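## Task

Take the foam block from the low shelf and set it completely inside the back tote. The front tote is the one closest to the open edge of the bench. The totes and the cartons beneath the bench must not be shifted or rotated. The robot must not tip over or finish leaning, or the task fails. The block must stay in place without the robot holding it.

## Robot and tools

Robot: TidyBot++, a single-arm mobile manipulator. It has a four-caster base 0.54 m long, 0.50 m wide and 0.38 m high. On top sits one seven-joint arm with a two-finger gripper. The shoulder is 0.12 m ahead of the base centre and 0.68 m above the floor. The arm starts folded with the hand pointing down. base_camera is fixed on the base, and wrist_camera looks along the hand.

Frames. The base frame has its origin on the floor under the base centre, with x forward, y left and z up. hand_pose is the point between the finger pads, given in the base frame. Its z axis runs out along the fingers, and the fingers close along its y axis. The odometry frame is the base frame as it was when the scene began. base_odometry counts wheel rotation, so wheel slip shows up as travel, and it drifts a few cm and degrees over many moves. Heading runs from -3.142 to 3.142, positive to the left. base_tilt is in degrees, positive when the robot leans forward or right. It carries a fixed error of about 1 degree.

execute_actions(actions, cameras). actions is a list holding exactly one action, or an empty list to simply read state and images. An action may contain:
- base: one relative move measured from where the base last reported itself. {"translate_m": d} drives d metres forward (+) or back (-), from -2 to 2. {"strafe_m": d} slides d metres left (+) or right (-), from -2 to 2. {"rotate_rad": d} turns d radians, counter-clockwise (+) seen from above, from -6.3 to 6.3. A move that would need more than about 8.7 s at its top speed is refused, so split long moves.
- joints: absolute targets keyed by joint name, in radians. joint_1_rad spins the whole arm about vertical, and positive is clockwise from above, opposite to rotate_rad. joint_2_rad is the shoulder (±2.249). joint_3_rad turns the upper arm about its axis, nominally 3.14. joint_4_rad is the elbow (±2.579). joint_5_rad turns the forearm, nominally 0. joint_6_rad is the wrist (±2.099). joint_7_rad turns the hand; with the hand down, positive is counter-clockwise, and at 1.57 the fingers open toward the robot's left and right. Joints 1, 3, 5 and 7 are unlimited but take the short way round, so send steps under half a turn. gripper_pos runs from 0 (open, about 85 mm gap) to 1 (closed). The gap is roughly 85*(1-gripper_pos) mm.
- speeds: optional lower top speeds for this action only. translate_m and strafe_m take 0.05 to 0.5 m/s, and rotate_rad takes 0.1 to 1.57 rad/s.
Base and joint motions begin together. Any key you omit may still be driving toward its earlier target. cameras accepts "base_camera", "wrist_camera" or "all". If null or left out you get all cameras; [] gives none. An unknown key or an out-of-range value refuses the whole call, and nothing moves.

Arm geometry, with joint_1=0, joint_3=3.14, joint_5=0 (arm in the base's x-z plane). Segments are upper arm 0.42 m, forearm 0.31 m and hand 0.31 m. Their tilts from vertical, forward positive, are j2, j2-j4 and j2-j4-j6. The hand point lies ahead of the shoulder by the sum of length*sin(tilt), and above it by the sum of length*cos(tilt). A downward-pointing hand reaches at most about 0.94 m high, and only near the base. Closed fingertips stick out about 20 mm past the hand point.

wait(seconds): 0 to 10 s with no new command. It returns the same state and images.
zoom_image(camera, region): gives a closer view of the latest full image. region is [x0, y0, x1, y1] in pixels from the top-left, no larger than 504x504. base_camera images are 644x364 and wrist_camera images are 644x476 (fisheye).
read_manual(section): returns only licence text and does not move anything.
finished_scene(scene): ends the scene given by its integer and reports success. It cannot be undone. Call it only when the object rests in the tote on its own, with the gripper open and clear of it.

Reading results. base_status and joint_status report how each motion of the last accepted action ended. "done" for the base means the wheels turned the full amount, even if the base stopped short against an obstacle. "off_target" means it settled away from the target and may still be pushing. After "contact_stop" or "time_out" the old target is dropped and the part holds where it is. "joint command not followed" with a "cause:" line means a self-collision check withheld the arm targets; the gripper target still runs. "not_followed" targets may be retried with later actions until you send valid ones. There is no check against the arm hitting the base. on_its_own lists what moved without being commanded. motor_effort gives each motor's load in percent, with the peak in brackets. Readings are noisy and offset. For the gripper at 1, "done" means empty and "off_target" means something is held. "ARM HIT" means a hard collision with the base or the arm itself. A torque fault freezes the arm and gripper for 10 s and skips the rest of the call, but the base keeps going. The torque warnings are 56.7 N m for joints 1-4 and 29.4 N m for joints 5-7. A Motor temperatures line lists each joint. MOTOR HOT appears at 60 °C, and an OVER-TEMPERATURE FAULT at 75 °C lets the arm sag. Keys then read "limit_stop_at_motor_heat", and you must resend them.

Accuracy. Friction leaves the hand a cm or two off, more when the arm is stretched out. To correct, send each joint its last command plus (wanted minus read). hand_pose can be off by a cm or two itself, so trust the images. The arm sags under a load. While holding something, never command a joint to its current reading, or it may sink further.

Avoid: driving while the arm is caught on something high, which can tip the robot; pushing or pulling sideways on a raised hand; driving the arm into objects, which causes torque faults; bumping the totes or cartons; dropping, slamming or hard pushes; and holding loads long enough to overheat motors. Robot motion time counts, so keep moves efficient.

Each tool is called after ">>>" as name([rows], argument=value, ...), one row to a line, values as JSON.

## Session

>>> execute_actions([
  {"joints":{"joint_2_rad":-0.3,"joint_4_rad":-1.3,"joint_6_rad":-1.0}},
])

Scene clock: 2.50 s.
Motor temperatures (°C, as the motors report them): [30 30 30 35 32 35 37]
base_odometry: x=+0.000 y=+0.000 heading=+0.000 (m, m, rad; odometry frame)
base_tilt: forward=+0.0 right=-0.2 (deg)
base_status: not commanded
joint_positions: joint_1_rad=-0.035 joint_2_rad=-0.301 joint_3_rad=+3.138 joint_4_rad=-1.315 joint_5_rad=-0.042 joint_6_rad=-0.974 joint_7_rad=+1.614 gripper_pos=+0.000
joint_status: all done
motor_effort: joint_1_rad=-1(1) joint_2_rad=-9(11) joint_3_rad=+1(1) joint_4_rad=+17(17) joint_5_rad=+0(0) joint_6_rad=+8(8) joint_7_rad=-1(1) (%)
hand_pose: x=+0.5448 y=+0.0290 z=+1.1235 quat_wxyz=(-0.019, +0.838, +0.034, +0.545) (m; base frame)
pictures: base_camera, wrist_camera
Images, in order (width x height): base_camera 644x364, wrist_camera 644x476.

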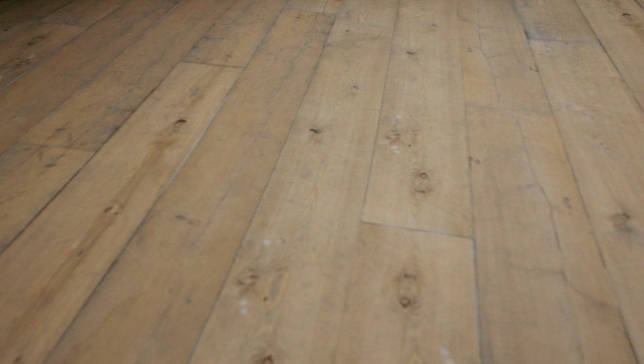

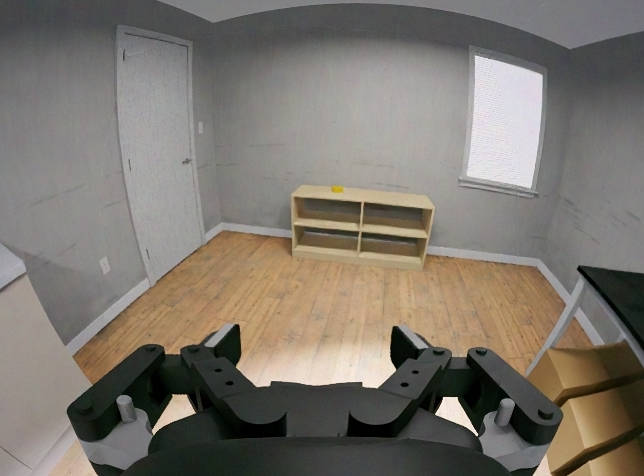

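>>> execute_actions([
  {"base":{"translate_m":2.0},"joints":{"joint_1_rad":0.1,"joint_2_rad":0.4,"joint_4_rad":-1.0,"joint_6_rad":-1.6}},
])

Scene clock: 8.07 s.
Motor temperatures (°C, as the motors report them): [30 31 30 35 32 35 37]
base_odometry: x=+2.000 y=-0.003 heading=-0.001 (m, m, rad; odometry frame)
base_tilt: forward=-0.1 right=-0.2 (deg)
base_status: done
joint_positions: joint_1_rad=+0.090 joint_2_rad=+0.402 joint_3_rad=+3.138 joint_4_rad=-1.017 joint_5_rad=-0.042 joint_6_rad=-1.576 joint_7_rad=+1.614 gripper_pos=+0.000
joint_status: all done
motor_effort: joint_1_rad=-1(0) joint_2_rad=-32(34) joint_3_rad=+0(1) joint_4_rad=+15(17) joint_5_rad=+0(0) joint_6_rad=+2(8) joint_7_rad=-1(1) (%)
hand_pose: x=+0.6389 y=-0.0310 z=+0.8085 quat_wxyz=(-0.017, +0.997, -0.020, +0.074) (m; base frame)
pictures: base_camera, wrist_camera
Images, in order (width x height): base_camera 644x364, wrist_camera 644x476.

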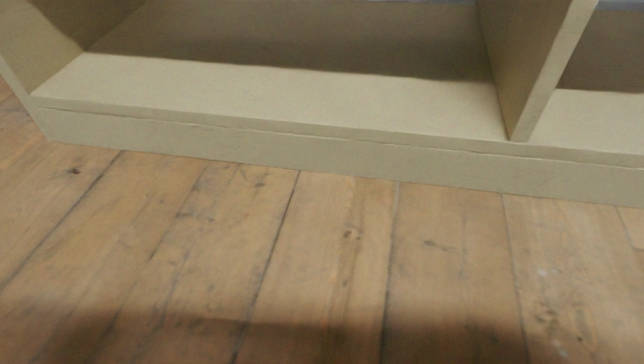

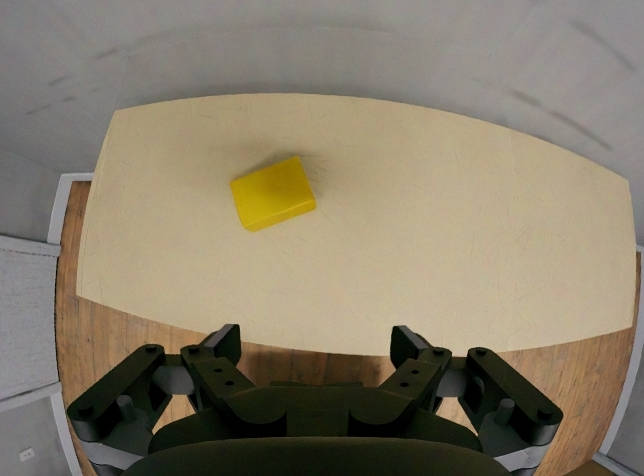

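>>> execute_actions([
  {"base":{"translate_m":0.078},"joints":{"joint_1_rad":-0.01,"joint_2_rad":0.67,"joint_4_rad":-0.89,"joint_6_rad":-1.52,"joint_7_rad":0.3}},
], cameras=["wrist_camera"])

Scene clock: 9.93 s.
Motor temperatures (°C, as the motors report them): [30 31 30 35 32 35 37]
base_odometry: x=+2.078 y=-0.003 heading=-0.002 (m, m, rad; odometry frame)
base_tilt: forward=+0.0 right=-0.3 (deg)
base_status: done
joint_positions: joint_1_rad=-0.003 joint_2_rad=+0.665 joint_3_rad=+3.138 joint_4_rad=-0.908 joint_5_rad=-0.042 joint_6_rad=-1.543 joint_7_rad=+0.314 gripper_pos=+0.000
joint_status: all done
motor_effort: joint_1_rad=-1(1) joint_2_rad=-39(42) joint_3_rad=+0(1) joint_4_rad=+15(16) joint_5_rad=+0(0) joint_6_rad=+1(3) joint_7_rad=-1(1) (%)
hand_pose: x=+0.7006 y=+0.0177 z=+0.7014 quat_wxyz=(-0.025, +0.810, -0.585, -0.003) (m; base frame)
pictures: wrist_camera
Images, in order (width x height): wrist_camera 644x476.

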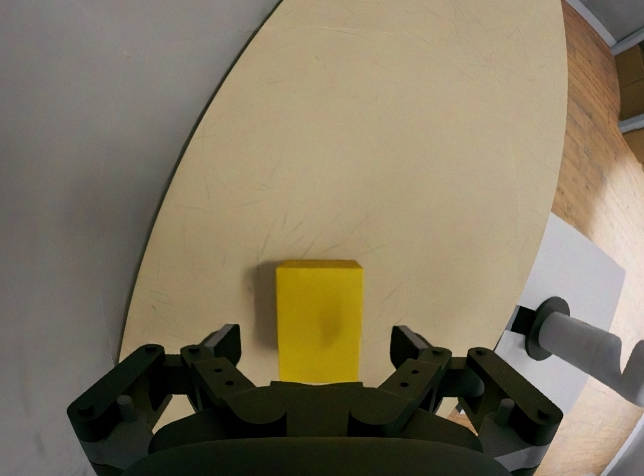

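>>> execute_actions([
  {"joints":{"joint_2_rad":0.755}},
], cameras=["wrist_camera"])

>>> execute_actions([
  {"joints":{"gripper_pos":1}},
], cameras=["wrist_camera"])

Scene clock: 11.07 s.
Motor temperatures (°C, as the motors report them): [30 31 30 35 32 35 37]
base_odometry: x=+2.078 y=-0.003 heading=-0.002 (m, m, rad; odometry frame)
base_tilt: forward=+0.0 right=-0.2 (deg)
base_status: not commanded
joint_positions: joint_1_rad=-0.003 joint_2_rad=+0.758 joint_3_rad=+3.138 joint_4_rad=-0.905 joint_5_rad=-0.042 joint_6_rad=-1.543 joint_7_rad=+0.314 gripper_pos=+0.000
joint_status: all done
motor_effort: joint_1_rad=-1(1) joint_2_rad=-41(44) joint_3_rad=-1(0) joint_4_rad=+14(15) joint_5_rad=+0(1) joint_6_rad=+0(0) joint_7_rad=-1(1) (%)
hand_pose: x=+0.7011 y=+0.0177 z=+0.6483 quat_wxyz=(+0.001, +0.809, -0.586, -0.039) (m; base frame)
pictures: wrist_camera
Images, in order (width x height): wrist_camera 644x476.

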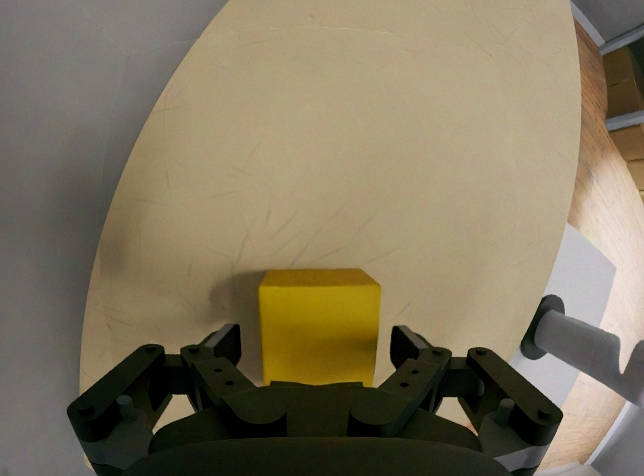

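Scene clock: 12.17 s.
Motor temperatures (°C, as the motors report them): [30 31 30 35 32 35 37]
base_odometry: x=+2.078 y=-0.003 heading=-0.002 (m, m, rad; odometry frame)
base_tilt: forward=+0.0 right=-0.2 (deg)
base_status: not commanded
joint_positions: joint_1_rad=-0.003 joint_2_rad=+0.754 joint_3_rad=+3.138 joint_4_rad=-0.903 joint_5_rad=-0.042 joint_6_rad=-1.543 joint_7_rad=+0.314 gripper_pos=+0.396
joint_status: gripper_pos off_target (ended at +0.396, target +1.000)
motor_effort: joint_1_rad=-1(1) joint_2_rad=-42(42) joint_3_rad=+0(1) joint_4_rad=+14(15) joint_5_rad=+1(0) joint_6_rad=+0(2) joint_7_rad=-1(1) (%)
hand_pose: x=+0.7021 y=+0.0177 z=+0.6514 quat_wxyz=(-0.001, +0.810, -0.586, -0.036) (m; base frame)
pictures: wrist_camera
Images, in order (width x height): wrist_camera 644x476.

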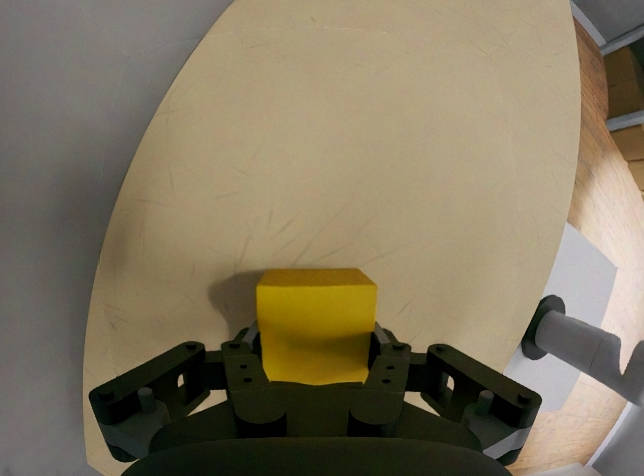

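>>> execute_actions([
  {"joints":{"joint_2_rad":0.0,"joint_4_rad":-1.0,"joint_6_rad":-1.3,"joint_7_rad":1.6},"base":{"translate_m":-1.6}},
], cameras=[])

>>> execute_actions([
  {"base":{"rotate_rad":-1.79}},
])

Scene clock: 17.03 s.
Motor temperatures (°C, as the motors report them): [30 31 30 35 32 35 37]
base_odometry: x=+0.478 y=+0.000 heading=-0.002 (m, m, rad; odometry frame)
base_tilt: forward=+0.0 right=-0.1 (deg)
base_status: done
joint_positions: joint_1_rad=-0.007 joint_2_rad=-0.003 joint_3_rad=+3.138 joint_4_rad=-0.984 joint_5_rad=-0.042 joint_6_rad=-1.326 joint_7_rad=+1.574 gripper_pos=+0.396
joint_status: all done
motor_effort: joint_1_rad=-1(5) joint_2_rad=-19(45) joint_3_rad=+0(1) joint_4_rad=+17(17) joint_5_rad=+0(1) joint_6_rad=+7(8) joint_7_rad=-1(2) (%)
hand_pose: x=+0.6092 y=+0.0193 z=+1.0689 quat_wxyz=(-0.022, +0.914, +0.010, +0.405) (m; base frame)
pictures: none
No camera images: the call's "cameras" was empty. Leave "cameras" out to get every camera's image.

Scene clock: 19.50 s.
Motor temperatures (°C, as the motors report them): [30 31 30 35 32 35 37]
base_odometry: x=+0.478 y=+0.000 heading=-1.791 (m, m, rad; odometry frame)
base_tilt: forward=+0.0 right=-0.2 (deg)
base_status: done
joint_positions: joint_1_rad=-0.007 joint_2_rad=+0.009 joint_3_rad=+3.138 joint_4_rad=-0.985 joint_5_rad=-0.042 joint_6_rad=-1.322 joint_7_rad=+1.574 gripper_pos=+0.396
joint_status: not commanded
motor_effort: joint_1_rad=-1(2) joint_2_rad=-19(23) joint_3_rad=+1(4) joint_4_rad=+16(17) joint_5_rad=+1(1) joint_6_rad=+7(7) joint_7_rad=-1(1) (%)
hand_pose: x=+0.6147 y=+0.0192 z=+1.0633 quat_wxyz=(-0.022, +0.916, +0.010, +0.401) (m; base frame)
pictures: base_camera, wrist_camera
Images, in order (width x height): base_camera 644x364, wrist_camera 644x476.

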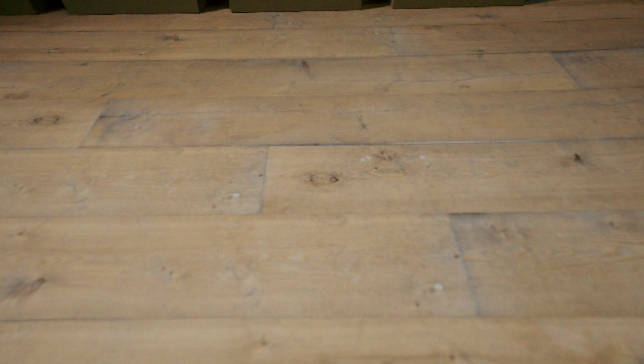

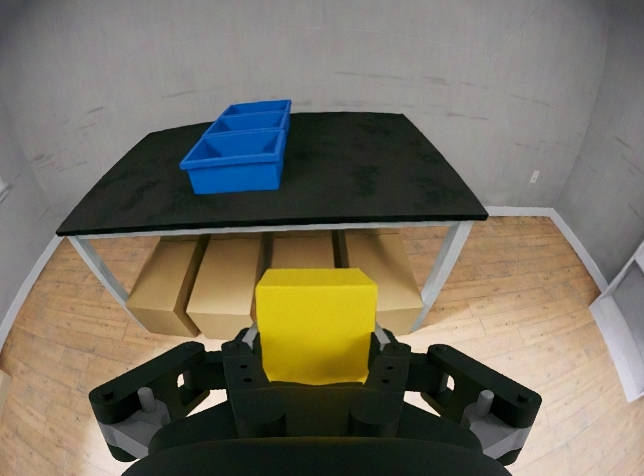

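>>> execute_actions([
  {"base":{"rotate_rad":-1.54},"joints":{"joint_1_rad":-0.4}},
], cameras=[])

>>> execute_actions([
  {"base":{"translate_m":-1.25}},
], cameras=[])

>>> execute_actions([
  {"base":{"strafe_m":0.7}},
])

Scene clock: 24.37 s.
Motor temperatures (°C, as the motors report them): [30 31 30 35 32 35 37]
base_odometry: x=+0.478 y=+0.000 heading=+2.953 (m, m, rad; odometry frame)
base_tilt: forward=+0.0 right=-0.2 (deg)
base_status: done
joint_positions: joint_1_rad=-0.391 joint_2_rad=+0.009 joint_3_rad=+3.140 joint_4_rad=-0.985 joint_5_rad=-0.042 joint_6_rad=-1.322 joint_7_rad=+1.574 gripper_pos=+0.396
joint_status: all done
motor_effort: joint_1_rad=-1(2) joint_2_rad=-19(22) joint_3_rad=+0(2) joint_4_rad=+16(17) joint_5_rad=+1(1) joint_6_rad=+7(7) joint_7_rad=-1(1) (%)
hand_pose: x=+0.5718 y=+0.2028 z=+1.0633 quat_wxyz=(-0.098, +0.897, +0.184, +0.390) (m; base frame)
pictures: none
No camera images: the call's "cameras" was empty. Leave "cameras" out to get every camera's image.

Scene clock: 28.23 s.
Motor temperatures (°C, as the motors report them): [30 31 30 35 32 36 37]
base_odometry: x=+1.706 y=-0.237 heading=+2.951 (m, m, rad; odometry frame)
base_tilt: forward=+0.0 right=-0.2 (deg)
base_status: done
joint_positions: joint_1_rad=-0.392 joint_2_rad=+0.001 joint_3_rad=+3.140 joint_4_rad=-0.986 joint_5_rad=-0.042 joint_6_rad=-1.322 joint_7_rad=+1.574 gripper_pos=+0.396
joint_status: not commanded
motor_effort: joint_1_rad=-1(2) joint_2_rad=-18(24) joint_3_rad=+0(1) joint_4_rad=+16(17) joint_5_rad=+0(1) joint_6_rad=+6(7) joint_7_rad=-1(1) (%)
hand_pose: x=+0.5687 y=+0.2020 z=+1.0669 quat_wxyz=(-0.099, +0.896, +0.184, +0.393) (m; base frame)
pictures: none
No camera images: the call's "cameras" was empty. Leave "cameras" out to get every camera's image.

Scene clock: 31.00 s.
Motor temperatures (°C, as the motors report them): [30 31 30 35 32 36 37]
base_odometry: x=+1.574 y=-0.925 heading=+2.952 (m, m, rad; odometry frame)
base_tilt: forward=-0.1 right=-0.2 (deg)
base_status: done
joint_positions: joint_1_rad=-0.397 joint_2_rad=+0.001 joint_3_rad=+3.140 joint_4_rad=-0.986 joint_5_rad=-0.042 joint_6_rad=-1.322 joint_7_rad=+1.574 gripper_pos=+0.396
joint_status: not commanded
motor_effort: joint_1_rad=-1(4) joint_2_rad=-19(21) joint_3_rad=+0(3) joint_4_rad=+16(17) joint_5_rad=+0(2) joint_6_rad=+8(7) joint_7_rad=-1(1) (%)
hand_pose: x=+0.5678 y=+0.2040 z=+1.0669 quat_wxyz=(-0.100, +0.895, +0.186, +0.393) (m; base frame)
pictures: base_camera, wrist_camera
Images, in order (width x height): base_camera 644x364, wrist_camera 644x476.

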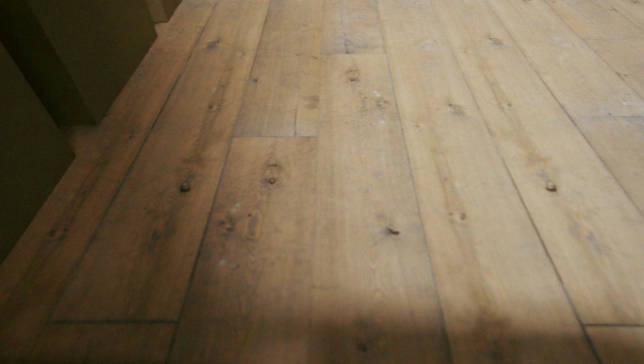

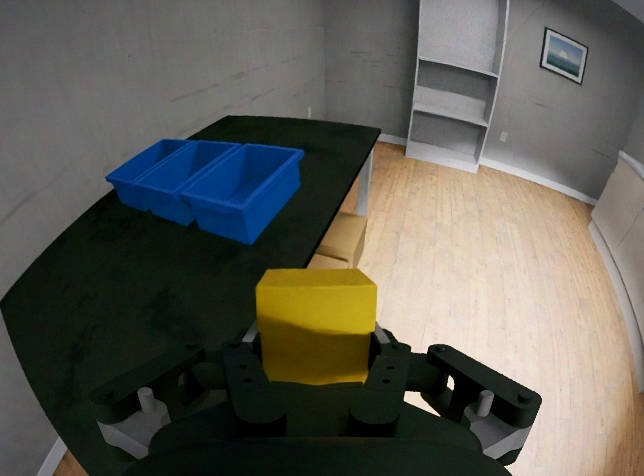

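>>> execute_actions([
  {"base":{"translate_m":-0.22},"joints":{"joint_1_rad":-0.2}},
], cameras=[])

>>> execute_actions([
  {"base":{"strafe_m":0.65},"speeds":{"strafe_m":0.35}},
])

Scene clock: 33.00 s.
Motor temperatures (°C, as the motors report them): [30 31 30 35 32 36 37]
base_odometry: x=+1.790 y=-0.967 heading=+2.951 (m, m, rad; odometry frame)
base_tilt: forward=+0.0 right=-0.2 (deg)
base_status: done
joint_positions: joint_1_rad=-0.206 joint_2_rad=-0.005 joint_3_rad=+3.140 joint_4_rad=-0.986 joint_5_rad=-0.042 joint_6_rad=-1.321 joint_7_rad=+1.574 gripper_pos=+0.396
joint_status: all done
motor_effort: joint_1_rad=-1(2) joint_2_rad=-18(23) joint_3_rad=+0(1) joint_4_rad=+16(18) joint_5_rad=-1(1) joint_6_rad=+8(8) joint_7_rad=-1(1) (%)
hand_pose: x=+0.5961 y=+0.1151 z=+1.0695 quat_wxyz=(-0.062, +0.908, +0.100, +0.403) (m; base frame)
pictures: none
No camera images: the call's "cameras" was empty. Leave "cameras" out to get every camera's image.

Scene clock: 35.93 s.
Motor temperatures (°C, as the motors report them): [30 31 30 35 32 36 37]
base_odometry: x=+1.668 y=-1.605 heading=+2.952 (m, m, rad; odometry frame)
base_tilt: forward=+0.0 right=-0.3 (deg)
base_status: done
joint_positions: joint_1_rad=-0.204 joint_2_rad=-0.005 joint_3_rad=+3.140 joint_4_rad=-0.986 joint_5_rad=-0.042 joint_6_rad=-1.321 joint_7_rad=+1.574 gripper_pos=+0.396
joint_status: not commanded
motor_effort: joint_1_rad=-1(3) joint_2_rad=-18(20) joint_3_rad=+1(2) joint_4_rad=+16(17) joint_5_rad=+0(2) joint_6_rad=+7(7) joint_7_rad=-1(1) (%)
hand_pose: x=+0.5965 y=+0.1137 z=+1.0694 quat_wxyz=(-0.061, +0.908, +0.099, +0.403) (m; base frame)
pictures: base_camera, wrist_camera
Images, in order (width x height): base_camera 644x364, wrist_camera 644x476.

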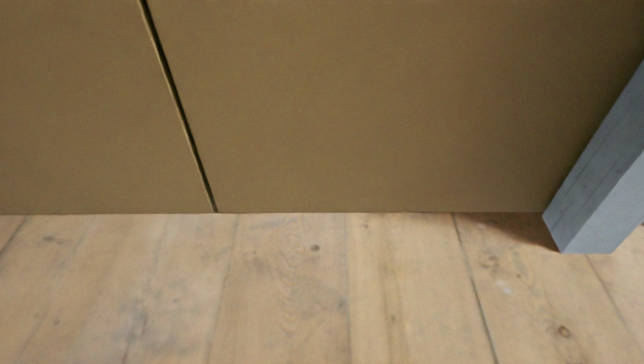

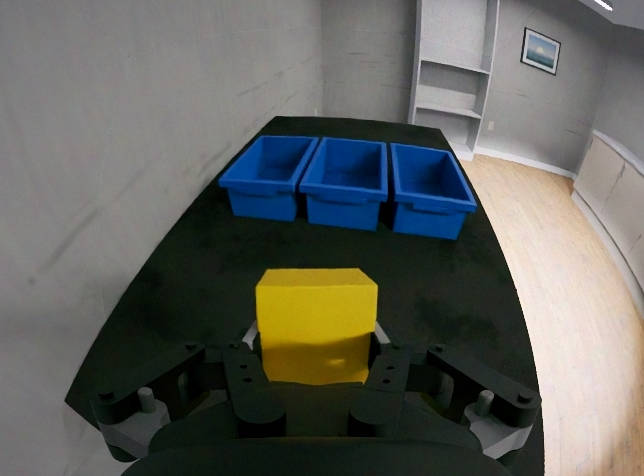

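>>> execute_actions([
  {"base":{"strafe_m":0.16},"joints":{"joint_1_rad":-0.2,"joint_2_rad":0.5,"joint_4_rad":-0.78,"joint_6_rad":-0.68}},
], cameras=[])

>>> execute_actions([
  {"base":{"translate_m":0.17},"speeds":{"translate_m":0.2}},
])

Scene clock: 38.43 s.
Motor temperatures (°C, as the motors report them): [30 31 30 35 32 36 37]
base_odometry: x=+1.638 y=-1.762 heading=+2.952 (m, m, rad; odometry frame)
base_tilt: forward=+0.0 right=-0.2 (deg)
base_status: done
joint_positions: joint_1_rad=-0.204 joint_2_rad=+0.508 joint_3_rad=+3.139 joint_4_rad=-0.800 joint_5_rad=-0.042 joint_6_rad=-0.706 joint_7_rad=+1.574 gripper_pos=+0.396
joint_status: all done
motor_effort: joint_1_rad=-1(3) joint_2_rad=-39(43) joint_3_rad=+0(2) joint_4_rad=+19(21) joint_5_rad=+0(0) joint_6_rad=+10(10) joint_7_rad=-1(1) (%)
hand_pose: x=+0.8895 y=+0.1708 z=+0.9979 quat_wxyz=(-0.074, +0.841, +0.082, +0.529) (m; base frame)
pictures: none
No camera images: the call's "cameras" was empty. Leave "cameras" out to get every camera's image.

Scene clock: 40.07 s.
Motor temperatures (°C, as the motors report them): [30 31 30 35 32 36 37]
base_odometry: x=+1.471 y=-1.731 heading=+2.953 (m, m, rad; odometry frame)
base_tilt: forward=+0.0 right=-0.2 (deg)
base_status: done
joint_positions: joint_1_rad=-0.204 joint_2_rad=+0.506 joint_3_rad=+3.139 joint_4_rad=-0.799 joint_5_rad=-0.042 joint_6_rad=-0.705 joint_7_rad=+1.574 gripper_pos=+0.396
joint_status: not commanded
motor_effort: joint_1_rad=-1(1) joint_2_rad=-40(42) joint_3_rad=+0(0) joint_4_rad=+19(20) joint_5_rad=+0(0) joint_6_rad=+8(9) joint_7_rad=-1(1) (%)
hand_pose: x=+0.8894 y=+0.1707 z=+0.9999 quat_wxyz=(-0.075, +0.840, +0.082, +0.531) (m; base frame)
pictures: base_camera, wrist_camera
Images, in order (width x height): base_camera 644x364, wrist_camera 644x476.

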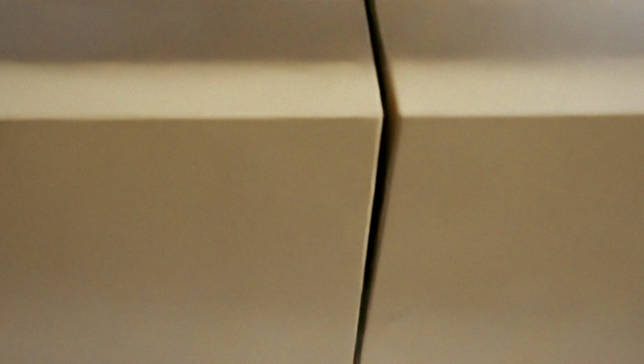

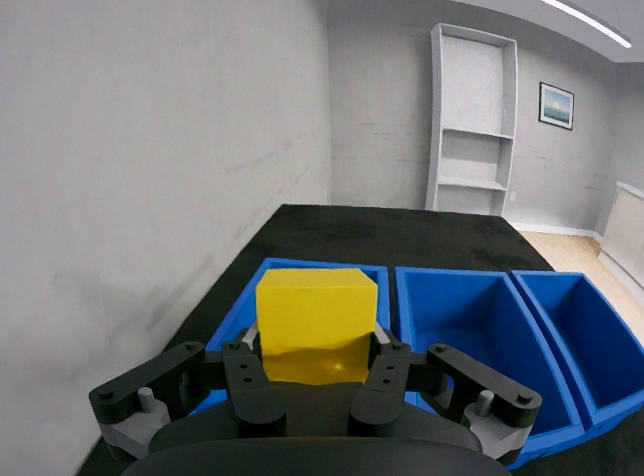

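>>> execute_actions([
  {"joints":{"joint_1_rad":-0.225,"joint_2_rad":0.64,"joint_4_rad":-0.76,"joint_6_rad":-0.63}},
], cameras=["wrist_camera"])

Scene clock: 41.73 s.
Motor temperatures (°C, as the motors report them): [30 31 30 35 32 36 37]
base_odometry: x=+1.471 y=-1.731 heading=+2.953 (m, m, rad; odometry frame)
base_tilt: forward=+0.0 right=-0.2 (deg)
base_status: not commanded
joint_positions: joint_1_rad=-0.216 joint_2_rad=+0.649 joint_3_rad=+3.139 joint_4_rad=-0.777 joint_5_rad=-0.042 joint_6_rad=-0.657 joint_7_rad=+1.574 gripper_pos=+0.396
joint_status: all done
motor_effort: joint_1_rad=-1(1) joint_2_rad=-44(48) joint_3_rad=+0(1) joint_4_rad=+19(21) joint_5_rad=+0(0) joint_6_rad=+8(8) joint_7_rad=-1(1) (%)
hand_pose: x=+0.9338 y=+0.1897 z=+0.9101 quat_wxyz=(-0.074, +0.859, +0.087, +0.500) (m; base frame)
pictures: wrist_camera
Images, in order (width x height): wrist_camera 644x476.

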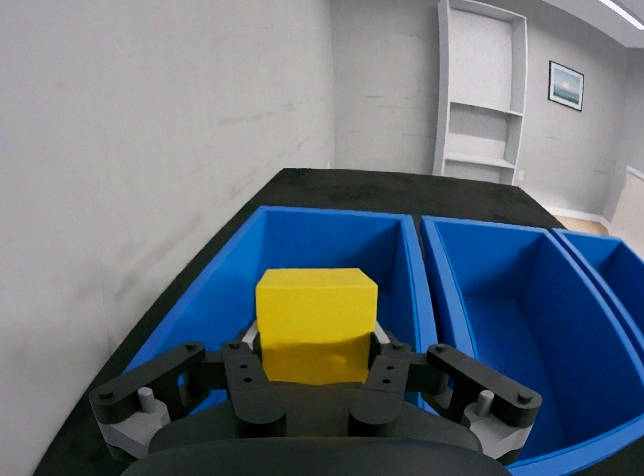

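>>> execute_actions([
  {"joints":{"joint_2_rad":0.715,"joint_4_rad":-0.68,"joint_6_rad":-0.82}},
], cameras=["wrist_camera"])

>>> execute_actions([
  {"joints":{"gripper_pos":0.2}},
], cameras=["wrist_camera"])

>>> execute_actions([
  {"joints":{"joint_2_rad":0.5}},
], cameras=[])

>>> execute_actions([
  {"joints":{"joint_4_rad":-0.4,"joint_6_rad":-1.5}},
], cameras=["wrist_camera"])

Scene clock: 43.57 s.
Motor temperatures (°C, as the motors report them): [30 31 30 35 32 36 37]
base_odometry: x=+1.471 y=-1.731 heading=+2.953 (m, m, rad; odometry frame)
base_tilt: forward=+0.0 right=-0.2 (deg)
base_status: not commanded
joint_positions: joint_1_rad=-0.217 joint_2_rad=+0.705 joint_3_rad=+3.139 joint_4_rad=-0.685 joint_5_rad=-0.042 joint_6_rad=-0.795 joint_7_rad=+1.577 gripper_pos=+0.396
joint_status: all done
motor_effort: joint_1_rad=+0(0) joint_2_rad=-41(45) joint_3_rad=+0(2) joint_4_rad=+17(20) joint_5_rad=-1(3) joint_6_rad=+6(9) joint_7_rad=-1(3) (%)
hand_pose: x=+0.9330 y=+0.1920 z=+0.8796 quat_wxyz=(-0.069, +0.883, +0.093, +0.455) (m; base frame)
pictures: wrist_camera
Images, in order (width x height): wrist_camera 644x476.

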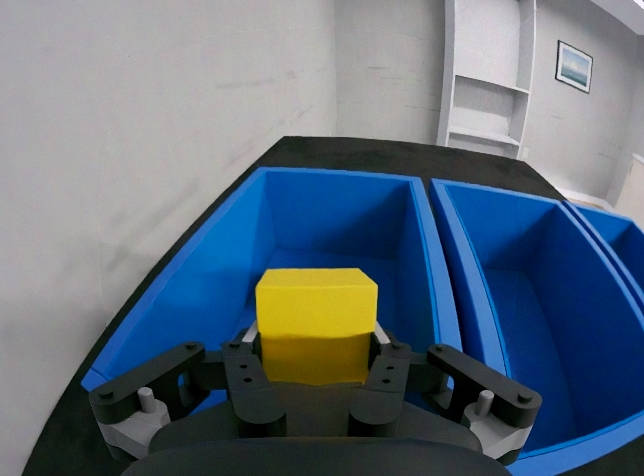

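Scene clock: 44.57 s.
Motor temperatures (°C, as the motors report them): [30 31 30 35 32 36 37]
base_odometry: x=+1.471 y=-1.731 heading=+2.953 (m, m, rad; odometry frame)
base_tilt: forward=+0.0 right=-0.1 (deg)
base_status: not commanded
joint_positions: joint_1_rad=-0.219 joint_2_rad=+0.706 joint_3_rad=+3.139 joint_4_rad=-0.684 joint_5_rad=-0.042 joint_6_rad=-0.795 joint_7_rad=+1.577 gripper_pos=+0.200
joint_status: all done
motor_effort: joint_1_rad=+0(1) joint_2_rad=-42(45) joint_3_rad=+0(0) joint_4_rad=+18(19) joint_5_rad=+1(0) joint_6_rad=+6(7) joint_7_rad=-1(1) (%)
hand_pose: x=+0.9328 y=+0.1934 z=+0.8792 quat_wxyz=(-0.070, +0.883, +0.094, +0.455) (m; base frame)
pictures: wrist_camera
Images, in order (width x height): wrist_camera 644x476.

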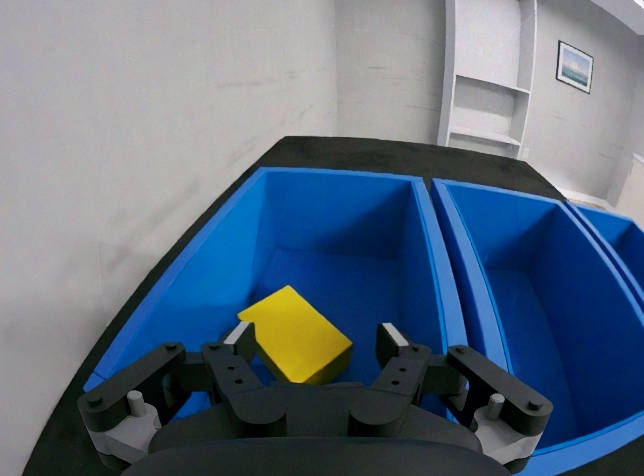

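Scene clock: 46.27 s.
Motor temperatures (°C, as the motors report them): [30 31 30 35 32 36 37]
base_odometry: x=+1.471 y=-1.731 heading=+2.953 (m, m, rad; odometry frame)
base_tilt: forward=+0.0 right=-0.1 (deg)
base_status: not commanded
joint_positions: joint_1_rad=-0.219 joint_2_rad=+0.497 joint_3_rad=+3.139 joint_4_rad=-0.682 joint_5_rad=-0.042 joint_6_rad=-0.798 joint_7_rad=+1.577 gripper_pos=+0.200
joint_status: all done
motor_effort: joint_1_rad=-1(0) joint_2_rad=-38(48) joint_3_rad=+0(1) joint_4_rad=+18(21) joint_5_rad=+0(0) joint_6_rad=+8(9) joint_7_rad=-1(1) (%)
hand_pose: x=+0.8747 y=+0.1805 z=+1.0493 quat_wxyz=(-0.080, +0.830, +0.091, +0.545) (m; base frame)
pictures: none
No camera images: the call's "cameras" was empty. Leave "cameras" out to get every camera's image.

Scene clock: 47.63 s.
Motor temperatures (°C, as the motors report them): [30 31 30 35 32 36 37]
base_odometry: x=+1.471 y=-1.731 heading=+2.953 (m, m, rad; odometry frame)
base_tilt: forward=-0.1 right=-0.2 (deg)
base_status: not commanded
joint_positions: joint_1_rad=-0.219 joint_2_rad=+0.496 joint_3_rad=+3.139 joint_4_rad=-0.417 joint_5_rad=-0.042 joint_6_rad=-1.482 joint_7_rad=+1.577 gripper_pos=+0.200
joint_status: all done
motor_effort: joint_1_rad=-1(1) joint_2_rad=-35(39) joint_3_rad=+0(0) joint_4_rad=+15(19) joint_5_rad=+0(0) joint_6_rad=+7(8) joint_7_rad=-2(1) (%)
hand_pose: x=+0.7603 y=+0.1585 z=+1.0156 quat_wxyz=(-0.060, +0.924, +0.111, +0.360) (m; base frame)
pictures: wrist_camera
Images, in order (width x height): wrist_camera 644x476.

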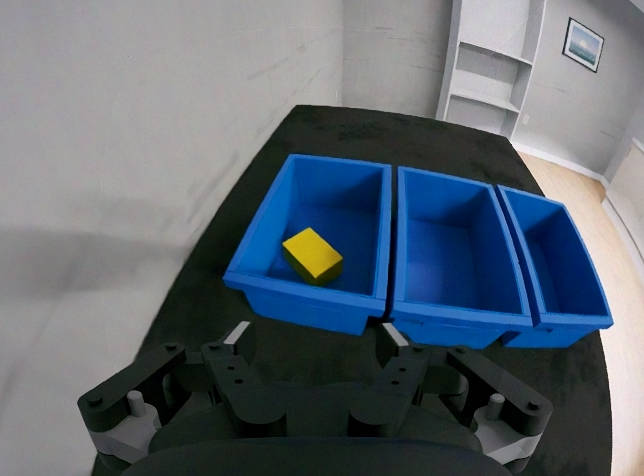

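>>> finished_scene(scene=2)

The scene is finished: the task was done.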